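## Task

Move the orange bin and the yellow bin, and no other bin, to the side of the bench closest to the arms. Put the hook back in the spot it occupies now, lying flat on the bench with its handle sticking out past that same edge. Every other object must finish resting on what it rests on at present. Nothing counts if a robot is still what holds it in place at the end. Release all grips and move the arms away to finish.

## Robot and tools

Robots: three identical i2rt Big YAM arms named arm1, arm2 and arm3. Each has six rotary joints, a two-finger gripper and a wrist camera. With joints 1 and 6 at zero and the hand level and pointing forward, the wrist camera rides on top of the hand looking toward the fingertips. Reach is about 1.0 m from the joint 1 axis. Joints move at different speeds, so the hand can sweep a wide, curved path between postures. The arms do not coordinate: if one stalls, the others keep going.

Frame: a single scene frame with its origin on the floor and +z up. The hand point is midway between the fingertips; the hand's z axis runs along the fingers and the fingers close along its y axis. Foot poses are not printed.

execute_actions(actions, cameras): actions is a list holding exactly one action, or empty to just read state and images. The action is an object keyed by robot name ("arm1", "arm2", "arm3"); each robot entry has one key, "joints", an object of absolute joint targets (not offsets) by name. Any subset of robots and joints may be given; all listed motions start together and may finish at different moments. Units and ranges: joint1_rad -2.879 to 2.879 (base yaw, positive is counter-clockwise seen from above, 0 points the arm the way its foot faces); joint2_rad 0 to 3.141 (shoulder, 0 has the upper arm pointing backward about level, increasing lifts it up then forward); joint3_rad 0 to 3.019 (elbow, 0 folded, increasing opens); joint4_rad -1.692 to 1.57 (hand pitch, positive tilts fingers up); joint5_rad -1.57 to 1.57 (hand side swing, positive to the arm's right); joint6_rad -2.094 to 2.094 (hand roll, positive clockwise seen from behind the hand); gripper_m 0 to 0.093, the fingertip gap in metres. Tolerances counted as arrived: ±0.045, ±0.14, ±0.09, ±0.055, ±0.03, ±0.035 rad for joints 1 to 6 and ±0.003 m for the gripper. Grip force tops out near 50 to 62 N per pad, lower on some units. An unknown key or out-of-range number rejects the whole call with no motion. cameras is a list of names from arm1_cam_wrist, arm2_cam_wrist, arm3_cam_wrist, room_a, room_b, or "all"; omitted or null means all, [] means none. The pictures line lists the cameras in image order.

wait(seconds): 0 to 10 s, commands nothing new, returns the same state and images as an empty action.

zoom_image(camera, region): region is [x0, y0, x1, y1] in pixels of that camera's latest full image, origin top-left, at most 504 by 504. Images are 896x504.

finished_scene(scene): pass the current scene number; it ends the scene for good after the last command has been held, reports success, and gives the next task.

Reading results: joint_positions gives reported joint angles; joint torques are raw drive outputs in joint order, nonzero even unloaded, with per-arm offsets, scale and noise. joint_status tells how each commanded motion of the last accepted action ended. "off_target" means it settled short and may still be pushing. After "contact_stop" or "time_out" the joint holds where it stopped, except that a timed-out joint may keep a target up to 0.375, 0.375, 0.113, 0.225, 0.075, 0.3 rad (joints 1 to 6) away and keep pressing; on_its_own lists such joints, and "held at" there is the held target, not the position. Sending a joint its reported angle relieves the push. "joint command not followed" (often with a cause line) means a self/inter-arm clearance check blocked that arm's joint targets; the gripper part still runs, and the arm may retry the blocked targets on later actions until you send ones that pass. That check misses fingers, gripper housings and wrist cameras and can be too late. A target very close to the current angle may not move. A joint carrying a load sags. Once a result reports a stop, later execute_actions, wait and finished_scene calls in that same reply are skipped.

Motor heat: holding loads or pushing heats motors even while you are thinking. A MOTOR HOT line appears from 85 °C; at 100 °C the arm and gripper go limp (OVER-TEMPERATURE FAULT, a stop) and the arm drops; affected keys show "limit_stop_at_motor_heat", so resend those targets. Some heat carries into the next scene.

Cameras: calibration lines give K, distortion D, T_world_to_cam (scene frame to camera, metres) and pos_world. Room cameras may be off by up to about 2.3 degrees and 9 mm; wrist camera poses are derived from reported joints and can be off more.

Care points: the robot keeps its last command while you reply, and occasionally something nudges a loose object. Arms do not stop on contact and can push hard. Avoid robot-to-robot presses or hits, drops, slips, slamming, and anything leaving the work area or landing on the floor, which ends the scene. At the end open the grippers and move the arms clear so nothing depends on them.

Each tool is called as name(argument=value, ...), one argument or row to a line, values as JSON.

## Session

execute_actions(
  actions=[],
)

Scene clock: 0.00 s.
Joint torques (N m, as the arm reports them, + toward a larger angle): no reading
arm1.joint_positions: joint1_rad=-0.214 joint2_rad=+0.349 joint3_rad=+1.513 joint4_rad=-1.630 joint5_rad=-0.108 joint6_rad=+0.564 gripper_m=+0.094
arm1.joint_status: not commanded
arm1.hand: x=-0.9019 y=+0.0590 z=+1.3405 quat_wxyz=(-0.303, +0.281, -0.801, -0.434) (m; scene frame)
arm2.joint_positions: joint1_rad=+0.446 joint2_rad=+0.396 joint3_rad=+1.548 joint4_rad=-1.143 joint5_rad=-0.077 joint6_rad=+0.010 gripper_m=+0.094
arm2.joint_status: not commanded
arm2.hand: x=-0.0609 y=+0.0735 z=+1.4661 quat_wxyz=(-0.313, +0.625, -0.321, -0.639) (m; scene frame)
arm3.joint_positions: joint1_rad=-0.853 joint2_rad=+0.643 joint3_rad=+1.563 joint4_rad=-1.442 joint5_rad=-0.313 joint6_rad=-0.250 gripper_m=+0.094
arm3.joint_status: not commanded
arm3.hand: x=+1.0355 y=+0.1673 z=+1.3655 quat_wxyz=(-0.455, +0.448, -0.733, -0.233) (m; scene frame)
pictures: arm1_cam_wrist, arm2_cam_wrist, arm3_cam_wrist, room_a, room_b
Images, in order (width x height): arm1_cam_wrist 896x504, arm2_cam_wrist 896x504, arm3_cam_wrist 896x504, room_a 896x504, room_b 896x504.

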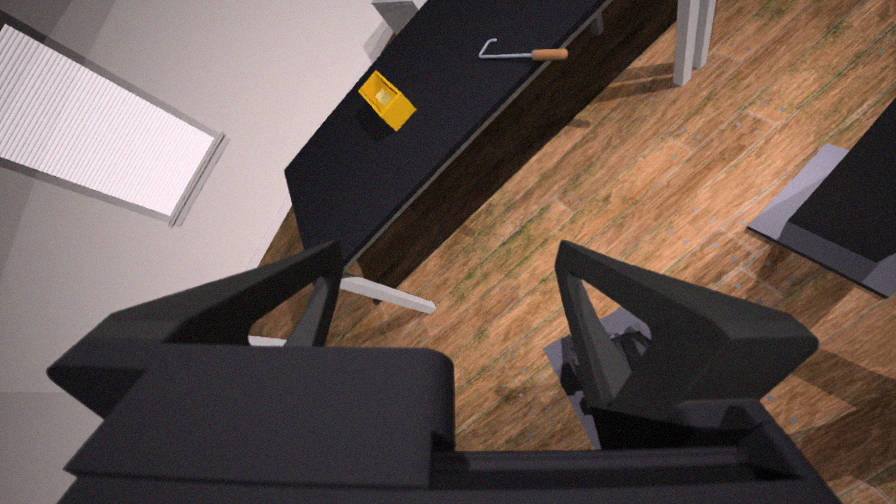

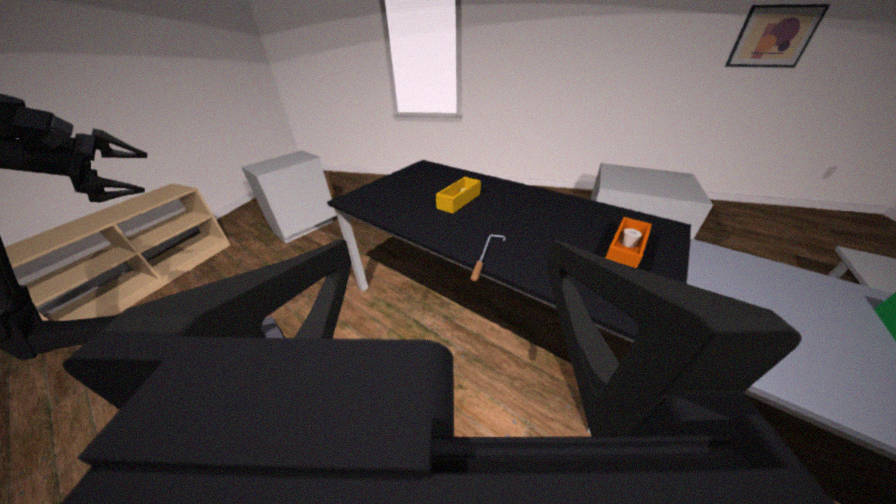

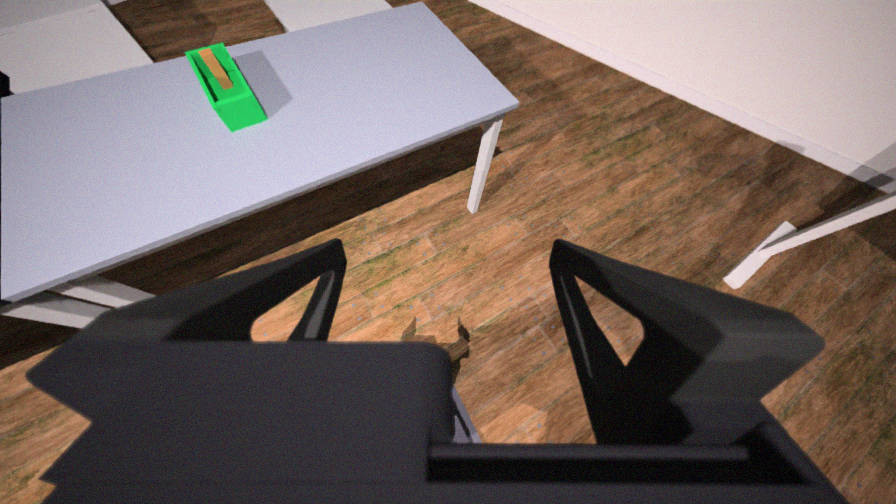

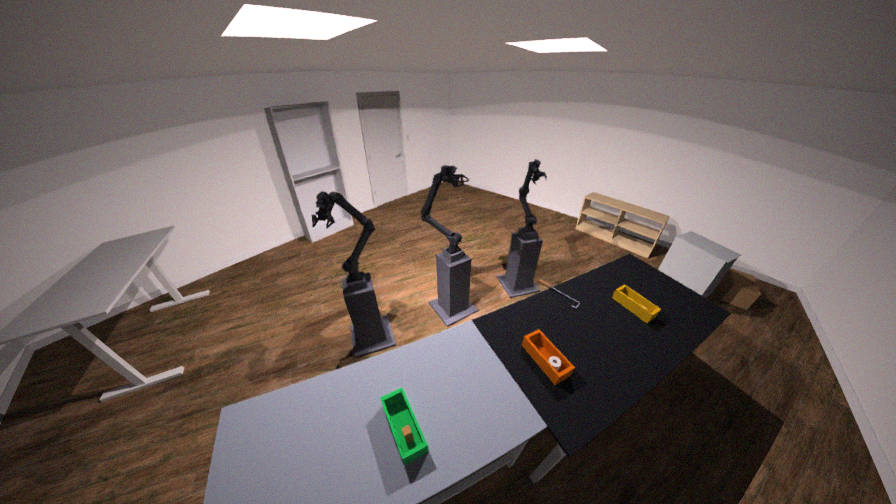

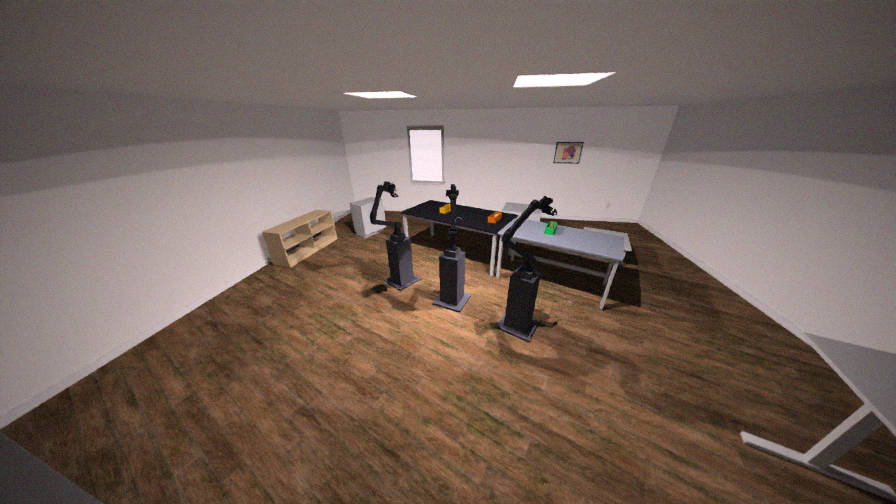

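execute_actions(
  actions=[
    {"arm2":{"joints":{"joint1_rad":0.0,"joint2_rad":1.6,"joint3_rad":1.2,"joint4_rad":0.4,"joint5_rad":0,"joint6_rad":0}},"arm1":{"joints":{"joint1_rad":0.0,"joint2_rad":1.2,"joint3_rad":1.2,"joint4_rad":0.0,"joint5_rad":0,"joint6_rad":0}}},
  ],
  cameras=["arm2_cam_wrist","room_a"],
)

Scene clock: 29.80 s.
Joint torques (N m, as the arm reports them, + toward a larger angle): arm1=[-0.83 -7.4  12.55  3.24  0.03 -0.1 ] | arm2=[  1.49 -16.08   9.38   3.13   0.02  -0.08] | arm3=[ 0.5   3.3   9.92  1.77 -0.11  0.07]
arm1.joint_positions: joint1_rad=-0.006 joint2_rad=+1.206 joint3_rad=+1.176 joint4_rad=-0.027 joint5_rad=-0.002 joint6_rad=+0.008 gripper_m=+0.094
arm1.joint_status: all done
arm1.hand: x=-0.8008 y=+0.5658 z=+1.2624 quat_wxyz=(-0.527, +0.459, -0.560, -0.444) (m; scene frame)
arm2.joint_positions: joint1_rad=+0.003 joint2_rad=+1.594 joint3_rad=+1.196 joint4_rad=+0.387 joint5_rad=-0.002 joint6_rad=+0.007 gripper_m=+0.094
arm2.joint_status: all done
arm2.hand: x=-0.0846 y=+0.6872 z=+1.1315 quat_wxyz=(-0.461, +0.529, -0.475, -0.531) (m; scene frame)
arm3.joint_positions: joint1_rad=-0.853 joint2_rad=+0.643 joint3_rad=+1.563 joint4_rad=-1.442 joint5_rad=-0.313 joint6_rad=-0.250 gripper_m=+0.094
arm3.joint_status: not commanded
arm3.hand: x=+1.0355 y=+0.1673 z=+1.3655 quat_wxyz=(-0.455, +0.448, -0.733, -0.233) (m; scene frame)
pictures: arm2_cam_wrist, room_a
camera_calibration (this result's frames):
arm2_cam_wrist: T_world_to_cam=[[0.991203, 0.130818, -0.0200921, 0.015781], [0.0614763, -0.589506, -0.805421, 1.33221], [-0.117208, 0.797101, -0.592362, 0.231408], [0, 0, 0, 1]] pos_world=[-0.0704184, 0.598824, 1.21038]
Images, in order (width x height): arm2_cam_wrist 896x504, room_a 896x504.

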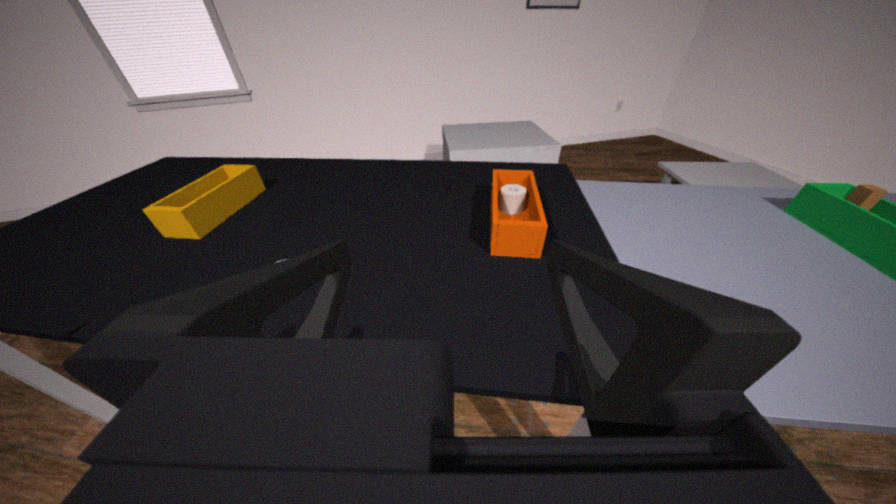

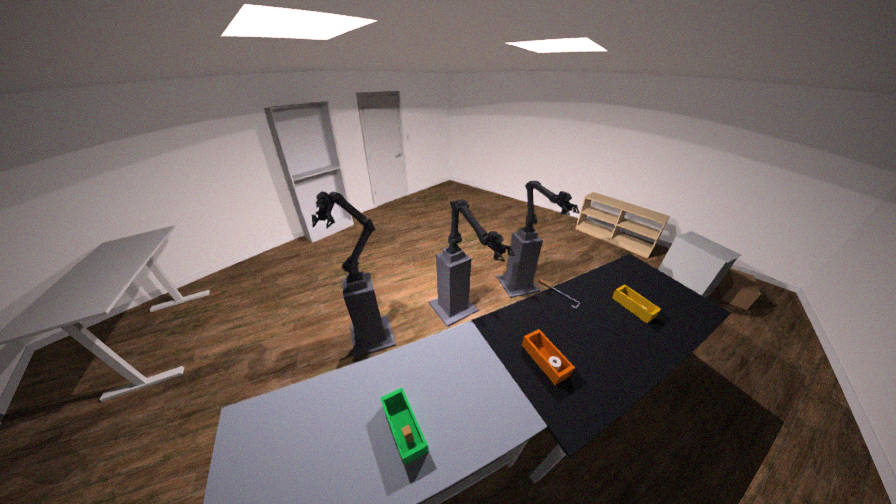

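execute_actions(
  actions=[
    {"arm2":{"joints":{"joint1_rad":0.70,"joint2_rad":2.33,"joint3_rad":1.31,"joint4_rad":1.03,"joint5_rad":0.75,"joint6_rad":0}},"arm1":{"joints":{"joint1_rad":0.3,"joint2_rad":0.8}}},
  ],
  cameras=["arm2_cam_wrist","room_a"],
)

Scene clock: 44.20 s.
Joint torques (N m, as the arm reports them, + toward a larger angle): arm1=[-1.37 -1.52 11.21  2.14  0.   -0.06] | arm2=[  1.3  -22.09   6.54   2.82   0.06  -0.07] | arm3=[ 0.52  3.22  9.92  1.76 -0.1   0.07]
arm1.joint_positions: joint1_rad=+0.301 joint2_rad=+0.806 joint3_rad=+1.181 joint4_rad=-0.009 joint5_rad=-0.001 joint6_rad=+0.007 gripper_m=+0.094
arm1.joint_status: all done
arm1.hand: x=-0.9545 y=+0.3879 z=+1.4572 quat_wxyz=(-0.545, +0.420, -0.375, -0.621) (m; scene frame)
arm2.joint_positions: joint1_rad=+0.701 joint2_rad=+2.328 joint3_rad=+1.297 joint4_rad=+1.018 joint5_rad=+0.748 joint6_rad=+0.006 gripper_m=+0.094
arm2.joint_status: all done
arm2.hand: x=-0.4546 y=+0.5773 z=+0.8066 quat_wxyz=(-0.478, +0.519, -0.486, -0.516) (m; scene frame)
arm3.joint_positions: joint1_rad=-0.853 joint2_rad=+0.643 joint3_rad=+1.563 joint4_rad=-1.442 joint5_rad=-0.313 joint6_rad=-0.250 gripper_m=+0.094
arm3.joint_status: not commanded
arm3.hand: x=+1.0355 y=+0.1673 z=+1.3655 quat_wxyz=(-0.455, +0.448, -0.733, -0.233) (m; scene frame)
pictures: arm2_cam_wrist, room_a
camera_calibration (this result's frames):
arm2_cam_wrist: T_world_to_cam=[[0.996803, 0.0793342, -0.00948802, 0.414098], [0.0393113, -0.590348, -0.806191, 1.01962], [-0.0695598, 0.803241, -0.591579, 0.100672], [0, 0, 0, 1]] pos_world=[-0.445854, 0.488216, 0.885495]
Images, in order (width x height): arm2_cam_wrist 896x504, room_a 896x504.

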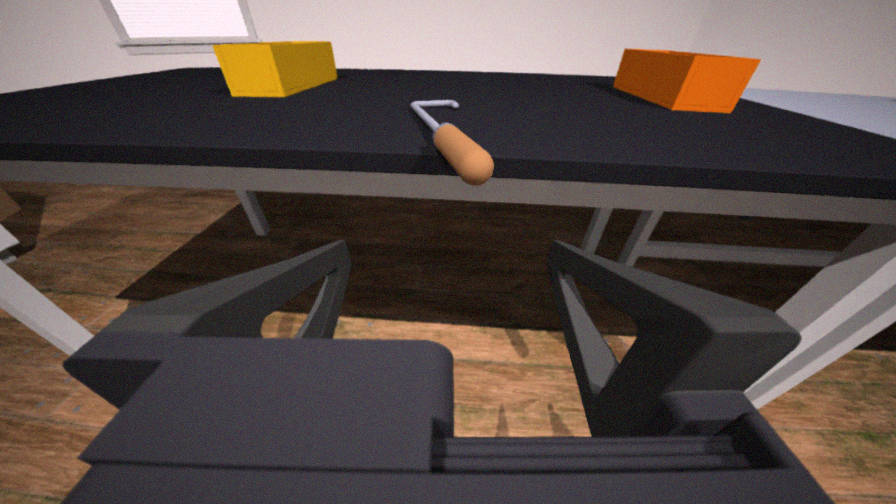

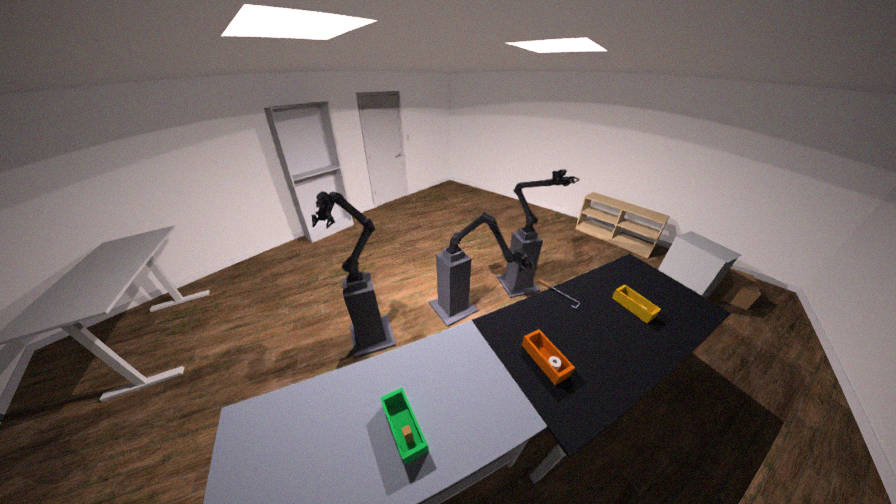

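execute_actions(
  actions=[
    {"arm2":{"joints":{"joint1_rad":0.521,"joint2_rad":2.39,"joint3_rad":1.455,"joint4_rad":0.95,"joint5_rad":0.396}}},
  ],
  cameras=["arm2_cam_wrist"],
)

Scene clock: 67.13 s.
Joint torques (N m, as the arm reports them, + toward a larger angle): arm1=[-1.47 -1.71 11.24  2.17  0.01 -0.07] | arm2=[  2.03 -22.19   8.15   2.21  -0.12  -0.07] | arm3=[ 0.43  3.25  9.91  1.78 -0.11  0.07]
arm1.joint_positions: joint1_rad=+0.301 joint2_rad=+0.806 joint3_rad=+1.181 joint4_rad=-0.009 joint5_rad=-0.001 joint6_rad=+0.007 gripper_m=+0.094
arm1.joint_status: not commanded
arm1.hand: x=-0.9545 y=+0.3879 z=+1.4572 quat_wxyz=(-0.545, +0.420, -0.375, -0.621) (m; scene frame)
arm2.joint_positions: joint1_rad=+0.519 joint2_rad=+2.371 joint3_rad=+1.428 joint4_rad=+0.957 joint5_rad=+0.398 joint6_rad=+0.006 gripper_m=+0.094
arm2.joint_status: all done
arm2.hand: x=-0.4240 y=+0.6760 z=+0.8174 quat_wxyz=(-0.434, +0.548, -0.439, -0.564) (m; scene frame)
arm3.joint_positions: joint1_rad=-0.853 joint2_rad=+0.643 joint3_rad=+1.563 joint4_rad=-1.442 joint5_rad=-0.313 joint6_rad=-0.250 gripper_m=+0.094
arm3.joint_status: not commanded
arm3.hand: x=+1.0355 y=+0.1673 z=+1.3655 quat_wxyz=(-0.455, +0.448, -0.733, -0.233) (m; scene frame)
pictures: arm2_cam_wrist
camera_calibration (this result's frames):
arm2_cam_wrist: T_world_to_cam=[[0.969159, 0.245276, -0.0238923, 0.263694], [0.121269, -0.559068, -0.820206, 1.1104], [-0.214534, 0.792012, -0.57157, -0.0402927], [0, 0, 0, 1]] pos_world=[-0.398863, 0.588026, 0.894031]
Images, in order (width x height): arm2_cam_wrist 896x504.

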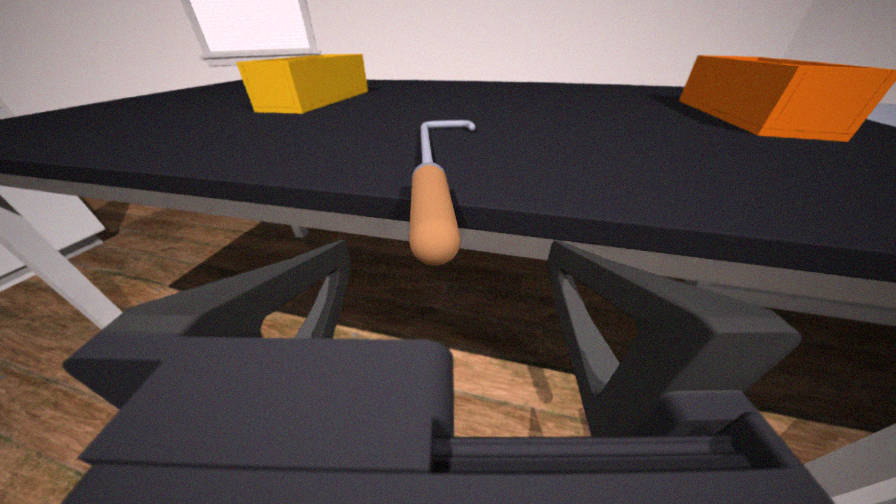

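execute_actions(
  actions=[
    {"arm2":{"joints":{"joint1_rad":0.457,"joint2_rad":2.63,"joint3_rad":1.90,"joint4_rad":0.735,"joint5_rad":0.30}}},
  ],
  cameras=["arm2_cam_wrist"],
)

Scene clock: 78.07 s.
Joint torques (N m, as the arm reports them, + toward a larger angle): arm1=[-1.42 -1.81 11.31  2.16  0.   -0.07] | arm2=[  2.08 -27.62  10.29   2.76  -0.08  -0.08] | arm3=[ 0.5   3.27  9.93  1.75 -0.11  0.07]
arm1.joint_positions: joint1_rad=+0.301 joint2_rad=+0.806 joint3_rad=+1.181 joint4_rad=-0.009 joint5_rad=-0.001 joint6_rad=+0.007 gripper_m=+0.094
arm1.joint_status: not commanded
arm1.hand: x=-0.9545 y=+0.3879 z=+1.4572 quat_wxyz=(-0.545, +0.420, -0.375, -0.621) (m; scene frame)
arm2.joint_positions: joint1_rad=+0.452 joint2_rad=+2.634 joint3_rad=+1.858 joint4_rad=+0.730 joint5_rad=+0.302 joint6_rad=+0.008 gripper_m=+0.094
arm2.joint_status: all done
arm2.hand: x=-0.4445 y=+0.7771 z=+0.7548 quat_wxyz=(-0.418, +0.574, -0.438, -0.551) (m; scene frame)
arm3.joint_positions: joint1_rad=-0.853 joint2_rad=+0.643 joint3_rad=+1.563 joint4_rad=-1.442 joint5_rad=-0.313 joint6_rad=-0.250 gripper_m=+0.094
arm3.joint_status: not commanded
arm3.hand: x=+1.0355 y=+0.1673 z=+1.3655 quat_wxyz=(-0.455, +0.448, -0.733, -0.233) (m; scene frame)
pictures: arm2_cam_wrist
camera_calibration (this result's frames):
arm2_cam_wrist: T_world_to_cam=[[0.961891, 0.27334, -0.00713168, 0.219655], [0.163318, -0.595248, -0.78677, 1.13963], [-0.219301, 0.755623, -0.617205, -0.099934], [0, 0, 0, 1]] pos_world=[-0.419322, 0.693835, 0.836516]
Images, in order (width x height): arm2_cam_wrist 896x504.

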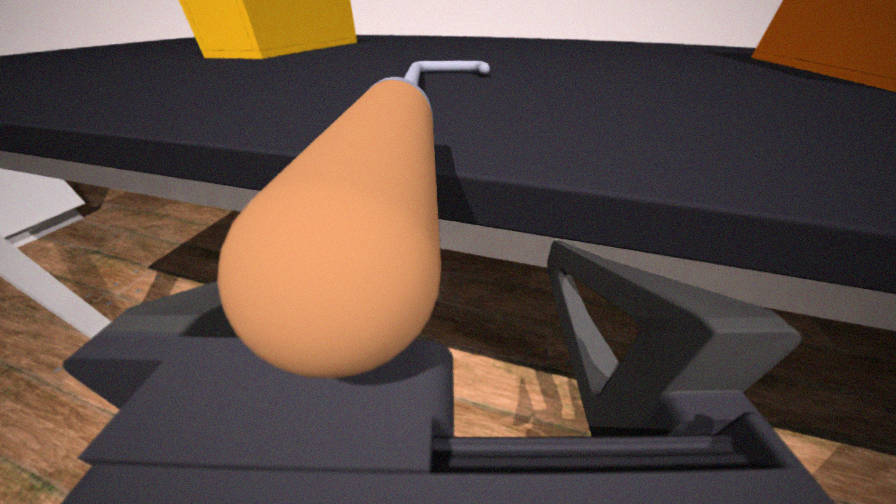

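execute_actions(
  actions=[
    {"arm2":{"joints":{"joint1_rad":0.478,"joint2_rad":2.575}}},
  ],
  cameras=["arm2_cam_wrist"],
)

Scene clock: 83.07 s.
Joint torques (N m, as the arm reports them, + toward a larger angle): arm1=[-1.39 -1.83 11.25  2.19  0.01 -0.07] | arm2=[  2.3  -28.26  10.53   2.86  -0.12  -0.07] | arm3=[ 0.48  3.3   9.92  1.75 -0.11  0.07]
arm1.joint_positions: joint1_rad=+0.301 joint2_rad=+0.806 joint3_rad=+1.181 joint4_rad=-0.009 joint5_rad=-0.001 joint6_rad=+0.007 gripper_m=+0.094
arm1.joint_status: not commanded
arm1.hand: x=-0.9545 y=+0.3879 z=+1.4572 quat_wxyz=(-0.545, +0.420, -0.375, -0.621) (m; scene frame)
arm2.joint_positions: joint1_rad=+0.472 joint2_rad=+2.585 joint3_rad=+1.858 joint4_rad=+0.728 joint5_rad=+0.302 joint6_rad=+0.006 gripper_m=+0.094
arm2.joint_status: all done
arm2.hand: x=-0.4629 y=+0.7737 z=+0.7967 quat_wxyz=(-0.419, +0.563, -0.427, -0.570) (m; scene frame)
arm3.joint_positions: joint1_rad=-0.853 joint2_rad=+0.643 joint3_rad=+1.563 joint4_rad=-1.442 joint5_rad=-0.313 joint6_rad=-0.250 gripper_m=+0.094
arm3.joint_status: not commanded
arm3.hand: x=+1.0355 y=+0.1673 z=+1.3655 quat_wxyz=(-0.455, +0.448, -0.733, -0.233) (m; scene frame)
pictures: arm2_cam_wrist
camera_calibration (this result's frames):
arm2_cam_wrist: T_world_to_cam=[[0.956184, 0.292174, -0.0185969, 0.230411], [0.155534, -0.560769, -0.813233, 1.1644], [-0.248034, 0.774708, -0.581642, -0.131935], [0, 0, 0, 1]] pos_world=[-0.434144, 0.687852, 0.874475]
Images, in order (width x height): arm2_cam_wrist 896x504.

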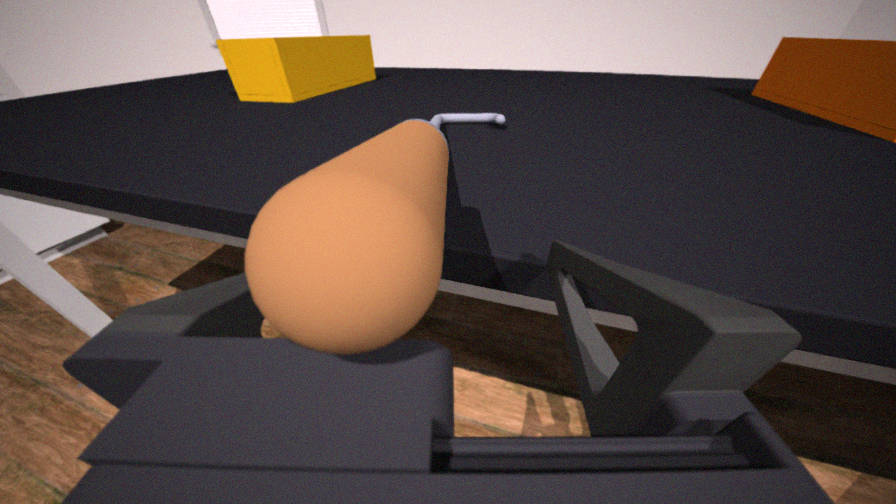

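execute_actions(
  actions=[
    {"arm2":{"joints":{"joint2_rad":2.645}}},
  ],
  cameras=[],
)

execute_actions(
  actions=[
    {"arm2":{"joints":{"joint2_rad":2.50,"joint3_rad":1.45,"joint4_rad":1.03}}},
  ],
  cameras=[],
)

execute_actions(
  actions=[
    {"arm2":{"joints":{"joint2_rad":2.395,"joint3_rad":1.44,"joint4_rad":0.96,"joint1_rad":0.55,"joint5_rad":0.40}}},
  ],
  cameras=["arm2_cam_wrist"],
)

Scene clock: 90.10 s.
Joint torques (N m, as the arm reports them, + toward a larger angle): arm1=[-1.38 -1.74 11.26  2.18  0.01 -0.08] | arm2=[  2.34 -26.91  10.18   2.85  -0.1   -0.06] | arm3=[ 0.49  3.33  9.9   1.77 -0.11  0.07]
arm1.joint_positions: joint1_rad=+0.301 joint2_rad=+0.806 joint3_rad=+1.181 joint4_rad=-0.009 joint5_rad=-0.001 joint6_rad=+0.007 gripper_m=+0.094
arm1.joint_status: not commanded
arm1.hand: x=-0.9545 y=+0.3879 z=+1.4572 quat_wxyz=(-0.545, +0.420, -0.375, -0.621) (m; scene frame)
arm2.joint_positions: joint1_rad=+0.472 joint2_rad=+2.640 joint3_rad=+1.861 joint4_rad=+0.728 joint5_rad=+0.302 joint6_rad=+0.006 gripper_m=+0.094
arm2.joint_status: all done
arm2.hand: x=-0.4596 y=+0.7682 z=+0.7507 quat_wxyz=(-0.413, +0.580, -0.433, -0.553) (m; scene frame)
arm3.joint_positions: joint1_rad=-0.853 joint2_rad=+0.643 joint3_rad=+1.563 joint4_rad=-1.442 joint5_rad=-0.313 joint6_rad=-0.250 gripper_m=+0.094
arm3.joint_status: not commanded
arm3.hand: x=+1.0355 y=+0.1673 z=+1.3655 quat_wxyz=(-0.455, +0.448, -0.733, -0.233) (m; scene frame)
pictures: none
No camera images: the call's "cameras" was empty. Leave "cameras" out to get every camera's image.

Scene clock: 91.57 s.
Joint torques (N m, as the arm reports them, + toward a larger angle): arm1=[-1.46 -1.73 11.28  2.2   0.01 -0.08] | arm2=[  2.28 -23.16   5.68   2.87  -0.02  -0.06] | arm3=[ 0.47  3.33  9.92  1.76 -0.1   0.07]
arm1.joint_positions: joint1_rad=+0.301 joint2_rad=+0.806 joint3_rad=+1.181 joint4_rad=-0.009 joint5_rad=-0.001 joint6_rad=+0.007 gripper_m=+0.094
arm1.joint_status: not commanded
arm1.hand: x=-0.9545 y=+0.3879 z=+1.4572 quat_wxyz=(-0.545, +0.420, -0.375, -0.621) (m; scene frame)
arm2.joint_positions: joint1_rad=+0.472 joint2_rad=+2.490 joint3_rad=+1.448 joint4_rad=+1.022 joint5_rad=+0.299 joint6_rad=+0.006 gripper_m=+0.094
arm2.joint_status: all done
arm2.hand: x=-0.4039 y=+0.6838 z=+0.7490 quat_wxyz=(-0.416, +0.571, -0.428, -0.564) (m; scene frame)
arm3.joint_positions: joint1_rad=-0.853 joint2_rad=+0.643 joint3_rad=+1.563 joint4_rad=-1.442 joint5_rad=-0.313 joint6_rad=-0.250 gripper_m=+0.094
arm3.joint_status: not commanded
arm3.hand: x=+1.0355 y=+0.1673 z=+1.3655 quat_wxyz=(-0.455, +0.448, -0.733, -0.233) (m; scene frame)
pictures: none
No camera images: the call's "cameras" was empty. Leave "cameras" out to get every camera's image.

Scene clock: 92.57 s.
Joint torques (N m, as the arm reports them, + toward a larger angle): arm1=[-1.35 -1.68 11.3   2.16  0.01 -0.07] | arm2=[  1.39 -22.08   6.52   2.11   0.06  -0.06] | arm3=[ 0.51  3.31  9.94  1.75 -0.11  0.07]
arm1.joint_positions: joint1_rad=+0.301 joint2_rad=+0.806 joint3_rad=+1.181 joint4_rad=-0.009 joint5_rad=-0.001 joint6_rad=+0.007 gripper_m=+0.094
arm1.joint_status: not commanded
arm1.hand: x=-0.9545 y=+0.3879 z=+1.4572 quat_wxyz=(-0.545, +0.420, -0.375, -0.621) (m; scene frame)
arm2.joint_positions: joint1_rad=+0.558 joint2_rad=+2.373 joint3_rad=+1.438 joint4_rad=+0.966 joint5_rad=+0.398 joint6_rad=+0.006 gripper_m=+0.094
arm2.joint_status: all done
arm2.hand: x=-0.4519 y=+0.6609 z=+0.8226 quat_wxyz=(-0.424, +0.551, -0.427, -0.579) (m; scene frame)
arm3.joint_positions: joint1_rad=-0.853 joint2_rad=+0.643 joint3_rad=+1.563 joint4_rad=-1.442 joint5_rad=-0.313 joint6_rad=-0.250 gripper_m=+0.094
arm3.joint_status: not commanded
arm3.hand: x=+1.0355 y=+0.1673 z=+1.3655 quat_wxyz=(-0.455, +0.448, -0.733, -0.233) (m; scene frame)
pictures: arm2_cam_wrist
camera_calibration (this result's frames):
arm2_cam_wrist: T_world_to_cam=[[0.958528, 0.283389, -0.0302491, 0.269868], [0.134323, -0.542823, -0.829036, 1.11206], [-0.25136, 0.790591, -0.558377, -0.0579429], [0, 0, 0, 1]] pos_world=[-0.422617, 0.572985, 0.89775]
Images, in order (width x height): arm2_cam_wrist 896x504.

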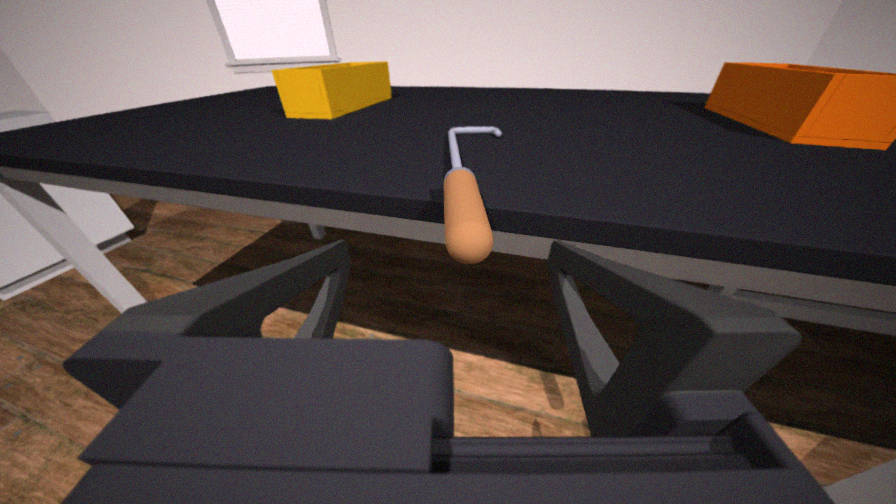

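execute_actions(
  actions=[
    {"arm2":{"joints":{"joint2_rad":2.585,"joint3_rad":1.90,"joint4_rad":0.73,"joint1_rad":0.487,"joint5_rad":0.31}}},
  ],
  cameras=["arm2_cam_wrist"],
)

Scene clock: 110.03 s.
Joint torques (N m, as the arm reports them, + toward a larger angle): arm1=[-1.37 -1.7  11.24  2.18  0.02 -0.07] | arm2=[  2.11 -26.21  10.09   2.38  -0.14  -0.06] | arm3=[ 0.52  3.29  9.93  1.74 -0.11  0.08]
arm1.joint_positions: joint1_rad=+0.301 joint2_rad=+0.806 joint3_rad=+1.181 joint4_rad=-0.009 joint5_rad=-0.001 joint6_rad=+0.007 gripper_m=+0.094
arm1.joint_status: not commanded
arm1.hand: x=-0.9545 y=+0.3879 z=+1.4572 quat_wxyz=(-0.545, +0.420, -0.375, -0.621) (m; scene frame)
arm2.joint_positions: joint1_rad=+0.480 joint2_rad=+2.567 joint3_rad=+1.868 joint4_rad=+0.731 joint5_rad=+0.312 joint6_rad=+0.006 gripper_m=+0.094
arm2.joint_status: all done
arm2.hand: x=-0.4699 y=+0.7739 z=+0.8191 quat_wxyz=(-0.423, +0.552, -0.424, -0.580) (m; scene frame)
arm3.joint_positions: joint1_rad=-0.853 joint2_rad=+0.643 joint3_rad=+1.563 joint4_rad=-1.442 joint5_rad=-0.313 joint6_rad=-0.250 gripper_m=+0.094
arm3.joint_status: not commanded
arm3.hand: x=+1.0355 y=+0.1673 z=+1.3655 quat_wxyz=(-0.455, +0.448, -0.733, -0.233) (m; scene frame)
pictures: arm2_cam_wrist
camera_calibration (this result's frames):
arm2_cam_wrist: T_world_to_cam=[[0.956394, 0.290716, -0.0281986, 0.246591], [0.139468, -0.539369, -0.830439, 1.17376], [-0.256632, 0.790294, -0.556395, -0.157608], [0, 0, 0, 1]] pos_world=[-0.439988, 0.685961, 0.894]
Images, in order (width x height): arm2_cam_wrist 896x504.

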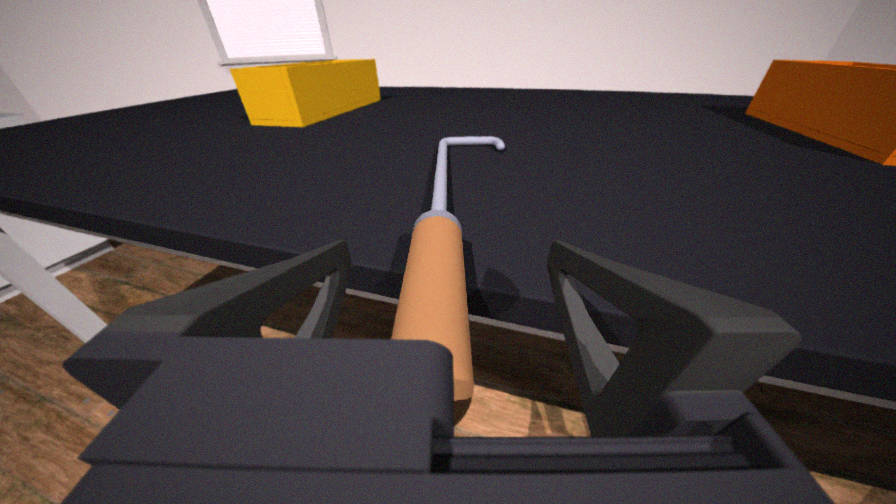

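Lower ~1.5 cm.

execute_actions(
  actions=[
    {"arm2":{"joints":{"joint2_rad":2.605}}},
  ],
  cameras=["arm2_cam_wrist"],
)

Scene clock: 113.27 s.
Joint torques (N m, as the arm reports them, + toward a larger angle): arm1=[-1.5  -1.91 11.23  2.16  0.01 -0.06] | arm2=[  2.27 -24.75   9.98   2.43  -0.14  -0.06] | arm3=[ 0.45  3.3   9.94  1.77 -0.11  0.07]
arm1.joint_positions: joint1_rad=+0.301 joint2_rad=+0.806 joint3_rad=+1.181 joint4_rad=-0.009 joint5_rad=-0.001 joint6_rad=+0.007 gripper_m=+0.094
arm1.joint_status: not commanded
arm1.hand: x=-0.9545 y=+0.3879 z=+1.4572 quat_wxyz=(-0.545, +0.420, -0.375, -0.621) (m; scene frame)
arm2.joint_positions: joint1_rad=+0.480 joint2_rad=+2.569 joint3_rad=+1.868 joint4_rad=+0.731 joint5_rad=+0.312 joint6_rad=+0.006 gripper_m=+0.094
arm2.joint_status: all done
arm2.hand: x=-0.4698 y=+0.7737 z=+0.8171 quat_wxyz=(-0.423, +0.553, -0.424, -0.580) (m; scene frame)
arm3.joint_positions: joint1_rad=-0.853 joint2_rad=+0.643 joint3_rad=+1.563 joint4_rad=-1.442 joint5_rad=-0.313 joint6_rad=-0.250 gripper_m=+0.094
arm3.joint_status: not commanded
arm3.hand: x=+1.0355 y=+0.1673 z=+1.3655 quat_wxyz=(-0.455, +0.448, -0.733, -0.233) (m; scene frame)
pictures: arm2_cam_wrist
camera_calibration (this result's frames):
arm2_cam_wrist: T_world_to_cam=[[0.956424, 0.290682, -0.0275138, 0.245971], [0.140549, -0.540935, -0.829238, 1.17271], [-0.255927, 0.789236, -0.558219, -0.155932], [0, 0, 0, 1]] pos_world=[-0.439984, 0.685929, 0.89218]
Images, in order (width x height): arm2_cam_wrist 896x504.

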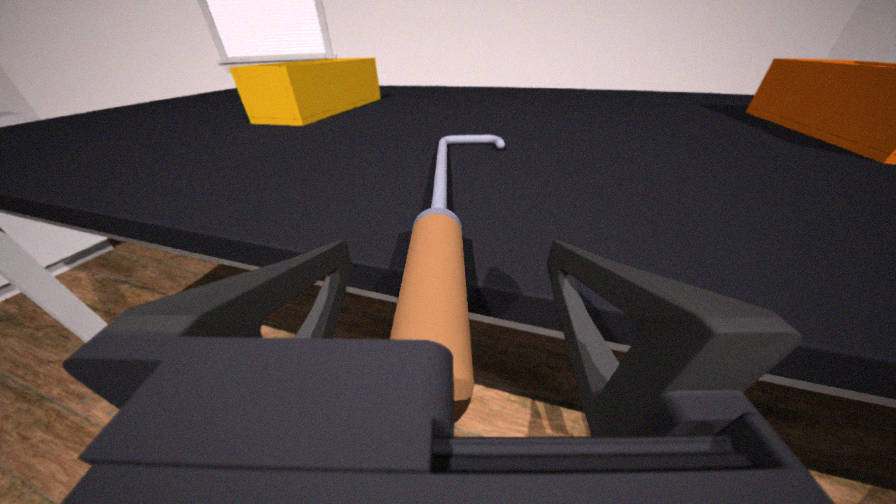

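execute_actions(
  actions=[
    {"arm2":{"joints":{"joint2_rad":2.618,"joint4_rad":0.70}}},
  ],
  cameras=["arm2_cam_wrist"],
)

Scene clock: 117.27 s.
Joint torques (N m, as the arm reports them, + toward a larger angle): arm1=[-1.27 -1.75 11.31  2.12  0.01 -0.08] | arm2=[  2.24 -24.63   9.92   2.19  -0.12  -0.06] | arm3=[ 0.51  3.32  9.92  1.74 -0.11  0.08]
arm1.joint_positions: joint1_rad=+0.301 joint2_rad=+0.806 joint3_rad=+1.181 joint4_rad=-0.009 joint5_rad=-0.001 joint6_rad=+0.007 gripper_m=+0.094
arm1.joint_status: not commanded
arm1.hand: x=-0.9545 y=+0.3879 z=+1.4572 quat_wxyz=(-0.545, +0.420, -0.375, -0.621) (m; scene frame)
arm2.joint_positions: joint1_rad=+0.480 joint2_rad=+2.589 joint3_rad=+1.868 joint4_rad=+0.707 joint5_rad=+0.312 joint6_rad=+0.006 gripper_m=+0.094
arm2.joint_status: all done
arm2.hand: x=-0.4689 y=+0.7721 z=+0.7944 quat_wxyz=(-0.418, +0.567, -0.429, -0.565) (m; scene frame)
arm3.joint_positions: joint1_rad=-0.853 joint2_rad=+0.643 joint3_rad=+1.563 joint4_rad=-1.442 joint5_rad=-0.313 joint6_rad=-0.250 gripper_m=+0.094
arm3.joint_status: not commanded
arm3.hand: x=+1.0355 y=+0.1673 z=+1.3655 quat_wxyz=(-0.455, +0.448, -0.733, -0.233) (m; scene frame)
pictures: arm2_cam_wrist
camera_calibration (this result's frames):
arm2_cam_wrist: T_world_to_cam=[[0.956835, 0.29027, -0.014487, 0.235137], [0.160795, -0.570243, -0.805586, 1.16625], [-0.242099, 0.768483, -0.592302, -0.117488], [0, 0, 0, 1]] pos_world=[-0.440958, 0.68708, 0.873331]
Images, in order (width x height): arm2_cam_wrist 896x504.

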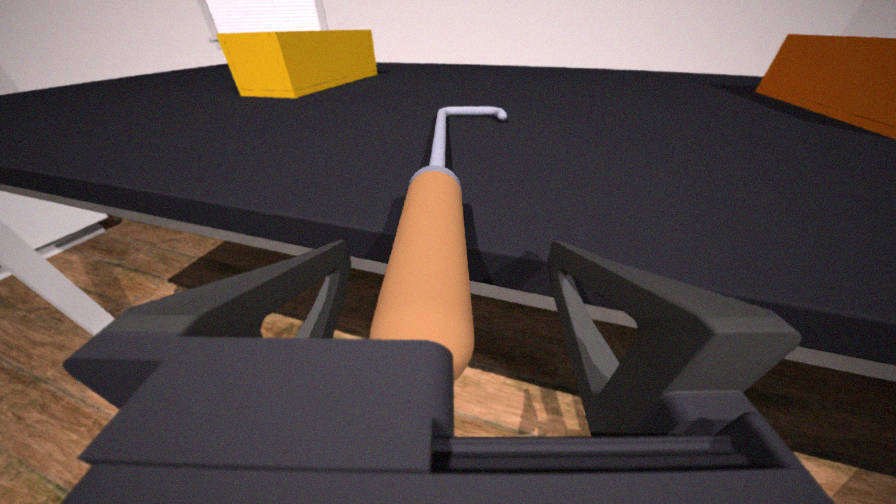

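execute_actions(
  actions=[
    {"arm2":{"joints":{"gripper_m":0.0,"joint2_rad":2.59}}},
  ],
  cameras=["arm2_cam_wrist"],
)

Scene clock: 120.53 s.
Joint torques (N m, as the arm reports them, + toward a larger angle): arm1=[-1.28 -1.92 11.27  2.17  0.01 -0.06] | arm2=[  2.1  -27.34   9.9    2.15   0.    -0.07] | arm3=[ 0.49  3.29  9.93  1.73 -0.11  0.08]
arm1.joint_positions: joint1_rad=+0.301 joint2_rad=+0.806 joint3_rad=+1.181 joint4_rad=-0.009 joint5_rad=-0.001 joint6_rad=+0.007 gripper_m=+0.094
arm1.joint_status: not commanded
arm1.hand: x=-0.9545 y=+0.3879 z=+1.4572 quat_wxyz=(-0.545, +0.420, -0.375, -0.621) (m; scene frame)
arm2.joint_positions: joint1_rad=+0.481 joint2_rad=+2.589 joint3_rad=+1.868 joint4_rad=+0.707 joint5_rad=+0.309 joint6_rad=+0.006 gripper_m=+0.028
arm2.joint_status: gripper_m off_target (ended at +0.028, target +0.000); the others done
arm2.hand: x=-0.4700 y=+0.7716 z=+0.7943 quat_wxyz=(-0.417, +0.568, -0.428, -0.566) (m; scene frame)
arm3.joint_positions: joint1_rad=-0.853 joint2_rad=+0.643 joint3_rad=+1.563 joint4_rad=-1.442 joint5_rad=-0.313 joint6_rad=-0.250 gripper_m=+0.094
arm3.joint_status: not commanded
arm3.hand: x=+1.0355 y=+0.1673 z=+1.3655 quat_wxyz=(-0.455, +0.448, -0.733, -0.233) (m; scene frame)
pictures: arm2_cam_wrist
camera_calibration (this result's frames):
arm2_cam_wrist: T_world_to_cam=[[0.955722, 0.293917, -0.0144093, 0.232933], [0.163111, -0.56987, -0.805384, 1.16671], [-0.244927, 0.767373, -0.592579, -0.117666], [0, 0, 0, 1]] pos_world=[-0.441743, 0.686704, 0.87328]
Images, in order (width x height): arm2_cam_wrist 896x504.

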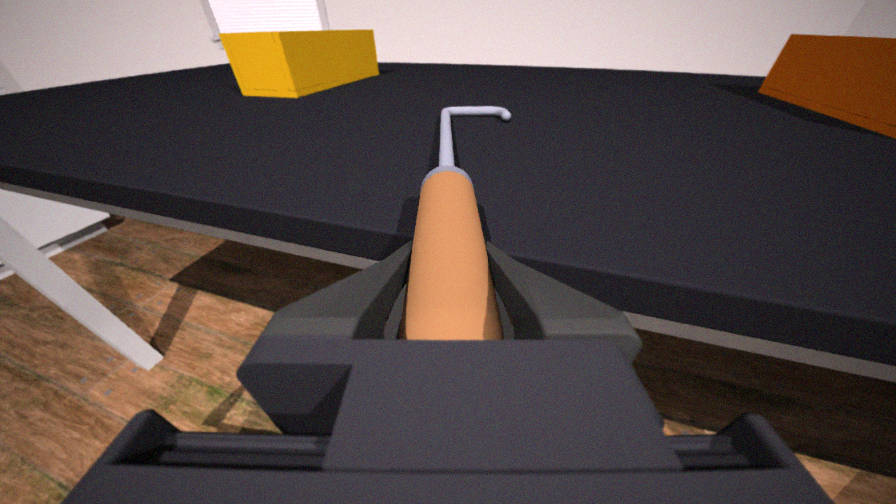

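execute_actions(
  actions=[
    {"arm2":{"joints":{"joint2_rad":2.38,"joint4_rad":0.52}}},
  ],
  cameras=[],
)

execute_actions(
  actions=[
    {"arm2":{"joints":{"joint1_rad":-0.135,"joint2_rad":2.1,"joint3_rad":1.4,"joint4_rad":0.72,"joint5_rad":0.0,"joint6_rad":1.57}}},
  ],
  cameras=["arm2_cam_wrist","room_a"],
)

Scene clock: 127.73 s.
Joint torques (N m, as the arm reports them, + toward a larger angle): arm1=[-1.36 -1.83 11.26  2.15  0.01 -0.07] | arm2=[  2.23 -28.66  10.81   3.52  -0.01  -0.06] | arm3=[ 0.47  3.22  9.92  1.79 -0.11  0.08]
arm1.joint_positions: joint1_rad=+0.301 joint2_rad=+0.806 joint3_rad=+1.181 joint4_rad=-0.009 joint5_rad=-0.001 joint6_rad=+0.007 gripper_m=+0.094
arm1.joint_status: not commanded
arm1.hand: x=-0.9545 y=+0.3879 z=+1.4572 quat_wxyz=(-0.545, +0.420, -0.375, -0.621) (m; scene frame)
arm2.joint_positions: joint1_rad=+0.481 joint2_rad=+2.395 joint3_rad=+1.868 joint4_rad=+0.497 joint5_rad=+0.309 joint6_rad=+0.006 gripper_m=+0.028
arm2.joint_status: all done
arm2.hand: x=-0.4741 y=+0.7794 z=+0.9166 quat_wxyz=(-0.415, +0.574, -0.430, -0.561) (m; scene frame)
arm3.joint_positions: joint1_rad=-0.853 joint2_rad=+0.643 joint3_rad=+1.563 joint4_rad=-1.442 joint5_rad=-0.313 joint6_rad=-0.250 gripper_m=+0.094
arm3.joint_status: not commanded
arm3.hand: x=+1.0355 y=+0.1673 z=+1.3655 quat_wxyz=(-0.455, +0.448, -0.733, -0.233) (m; scene frame)
pictures: none
No camera images: the call's "cameras" was empty. Leave "cameras" out to get every camera's image.

Scene clock: 129.90 s.
Joint torques (N m, as the arm reports them, + toward a larger angle): arm1=[-1.71 -1.7  11.25  2.14  0.01 -0.07] | arm2=[  1.52 -24.92   9.41   4.12  -0.05   0.06] | arm3=[ 0.47  3.19  9.93  1.78 -0.11  0.07]
arm1.joint_positions: joint1_rad=+0.301 joint2_rad=+0.806 joint3_rad=+1.181 joint4_rad=-0.009 joint5_rad=-0.001 joint6_rad=+0.007 gripper_m=+0.094
arm1.joint_status: not commanded
arm1.hand: x=-0.9545 y=+0.3879 z=+1.4572 quat_wxyz=(-0.545, +0.420, -0.375, -0.621) (m; scene frame)
arm2.joint_positions: joint1_rad=-0.132 joint2_rad=+2.128 joint3_rad=+1.373 joint4_rad=+0.687 joint5_rad=+0.000 joint6_rad=+1.554 gripper_m=+0.028
arm2.joint_status: all done
arm2.hand: x=+0.0097 y=+0.7987 z=+0.9113 quat_wxyz=(-0.007, -0.002, -0.731, -0.682) (m; scene frame)
arm3.joint_positions: joint1_rad=-0.853 joint2_rad=+0.643 joint3_rad=+1.563 joint4_rad=-1.442 joint5_rad=-0.313 joint6_rad=-0.250 gripper_m=+0.094
arm3.joint_status: not commanded
arm3.hand: x=+1.0355 y=+0.1673 z=+1.3655 quat_wxyz=(-0.455, +0.448, -0.733, -0.233) (m; scene frame)
pictures: arm2_cam_wrist, room_a
camera_calibration (this result's frames):
arm2_cam_wrist: T_world_to_cam=[[0.00328667, -0.0620908, -0.998065, 0.958204], [-0.820294, -0.570999, 0.0328213, 0.444665], [-0.571932, 0.818599, -0.0528094, -0.481308], [0, 0, 0, 1]] pos_world=[0.0863309, 0.707397, 0.916338]
Images, in order (width x height): arm2_cam_wrist 896x504, room_a 896x504.

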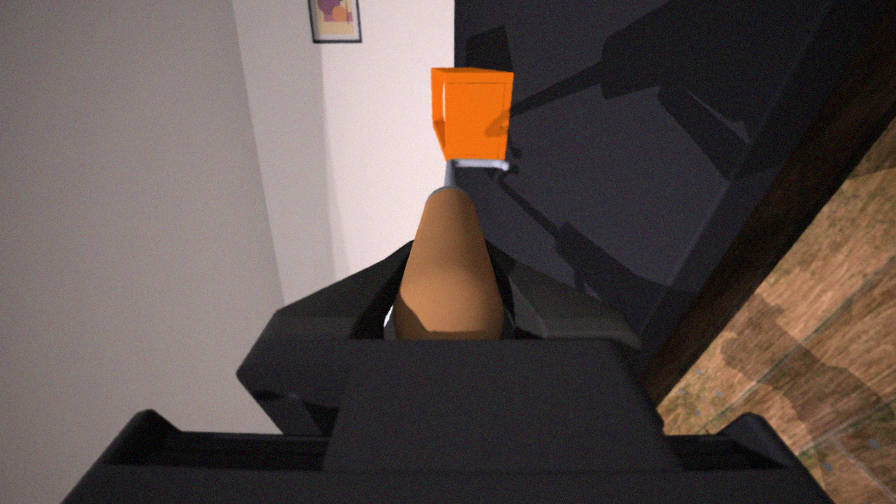

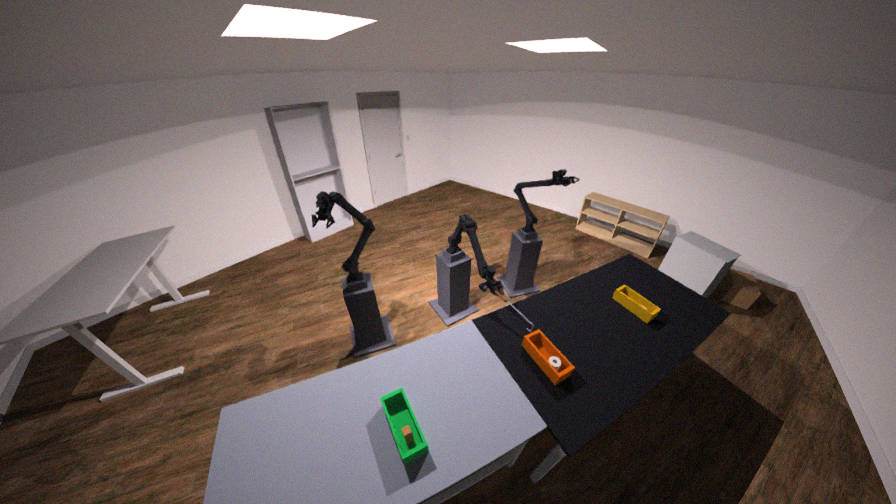

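execute_actions(
  actions=[
    {"arm2":{"joints":{"joint2_rad":1.97,"joint4_rad":0.66}}},
  ],
  cameras=[],
)

execute_actions(
  actions=[
    {"arm2":{"joints":{"joint1_rad":-0.185,"joint2_rad":2.15,"joint3_rad":1.72,"joint4_rad":0.50}}},
  ],
  cameras=["arm2_cam_wrist","room_a"],
)

Scene clock: 138.60 s.
Joint torques (N m, as the arm reports them, + toward a larger angle): arm1=[-1.43 -1.65 11.25  2.14  0.01 -0.08] | arm2=[  1.49 -23.05  10.54   3.98  -0.04   0.05] | arm3=[ 0.53  3.31  9.93  1.76 -0.1   0.07]
arm1.joint_positions: joint1_rad=+0.301 joint2_rad=+0.806 joint3_rad=+1.181 joint4_rad=-0.009 joint5_rad=-0.001 joint6_rad=+0.007 gripper_m=+0.094
arm1.joint_status: not commanded
arm1.hand: x=-0.9545 y=+0.3879 z=+1.4572 quat_wxyz=(-0.545, +0.420, -0.375, -0.621) (m; scene frame)
arm2.joint_positions: joint1_rad=-0.132 joint2_rad=+1.987 joint3_rad=+1.367 joint4_rad=+0.628 joint5_rad=+0.000 joint6_rad=+1.555 gripper_m=+0.028
arm2.joint_status: all done
arm2.hand: x=+0.0103 y=+0.7894 z=+1.0036 quat_wxyz=(-0.007, -0.003, -0.705, -0.709) (m; scene frame)
arm3.joint_positions: joint1_rad=-0.853 joint2_rad=+0.643 joint3_rad=+1.563 joint4_rad=-1.442 joint5_rad=-0.313 joint6_rad=-0.250 gripper_m=+0.094
arm3.joint_status: not commanded
arm3.hand: x=+1.0355 y=+0.1673 z=+1.3655 quat_wxyz=(-0.455, +0.448, -0.733, -0.233) (m; scene frame)
pictures: none
No camera images: the call's "cameras" was empty. Leave "cameras" out to get every camera's image.

Scene clock: 139.80 s.
Joint torques (N m, as the arm reports them, + toward a larger angle): arm1=[-1.46 -1.76 11.24  2.19  0.01 -0.07] | arm2=[  2.02 -28.76  14.56   4.03  -0.09   0.03] | arm3=[ 0.51  3.31  9.93  1.76 -0.1   0.07]
arm1.joint_positions: joint1_rad=+0.301 joint2_rad=+0.806 joint3_rad=+1.181 joint4_rad=-0.009 joint5_rad=-0.001 joint6_rad=+0.007 gripper_m=+0.094
arm1.joint_status: not commanded
arm1.hand: x=-0.9545 y=+0.3879 z=+1.4572 quat_wxyz=(-0.545, +0.420, -0.375, -0.621) (m; scene frame)
arm2.joint_positions: joint1_rad=-0.189 joint2_rad=+2.198 joint3_rad=+1.636 joint4_rad=+0.468 joint5_rad=+0.002 joint6_rad=+1.557 gripper_m=+0.028
arm2.joint_status: all done
arm2.hand: x=+0.0600 y=+0.8603 z=+0.9441 quat_wxyz=(-0.026, -0.025, -0.740, -0.672) (m; scene frame)
arm3.joint_positions: joint1_rad=-0.853 joint2_rad=+0.643 joint3_rad=+1.563 joint4_rad=-1.442 joint5_rad=-0.313 joint6_rad=-0.250 gripper_m=+0.094
arm3.joint_status: not commanded
arm3.hand: x=+1.0355 y=+0.1673 z=+1.3655 quat_wxyz=(-0.455, +0.448, -0.733, -0.233) (m; scene frame)
pictures: arm2_cam_wrist, room_a
camera_calibration (this result's frames):
arm2_cam_wrist: T_world_to_cam=[[-0.00496088, -0.0882774, -0.996084, 1.01571], [-0.851823, -0.521394, 0.0504507, 0.462643], [-0.523806, 0.848738, -0.0726101, -0.511379], [0, 0, 0, 1]] pos_world=[0.131265, 0.76491, 0.951256]
Images, in order (width x height): arm2_cam_wrist 896x504, room_a 896x504.

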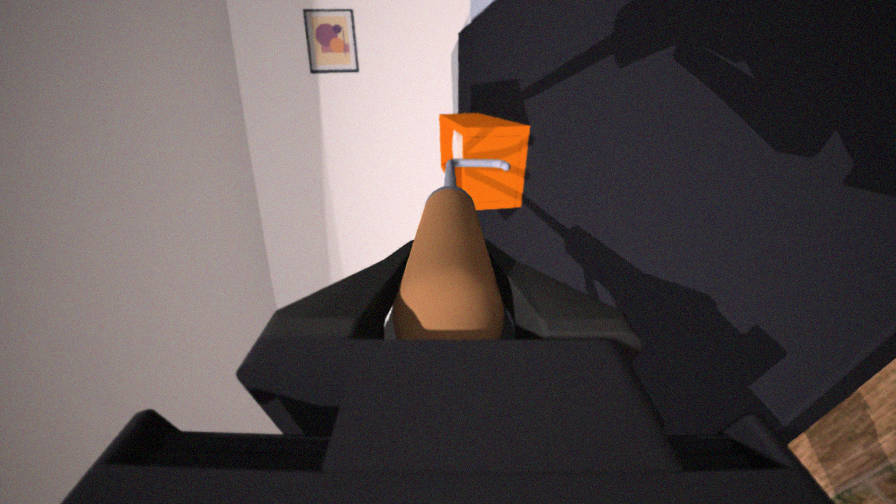

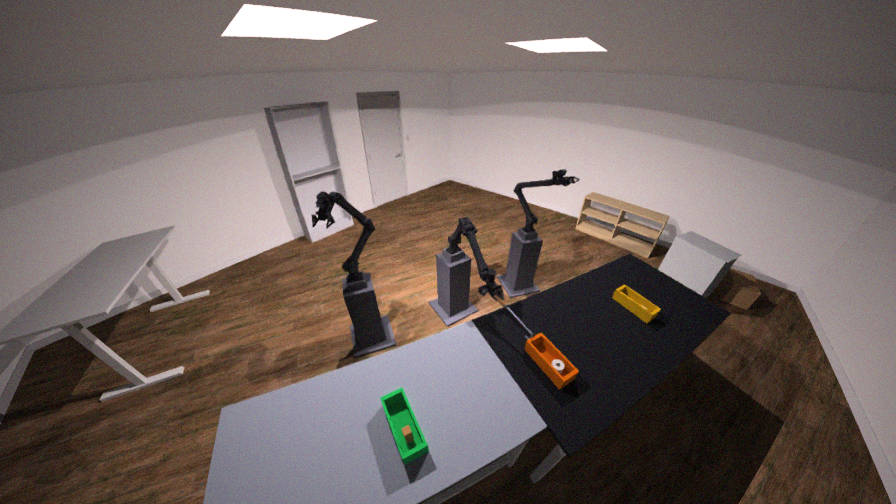

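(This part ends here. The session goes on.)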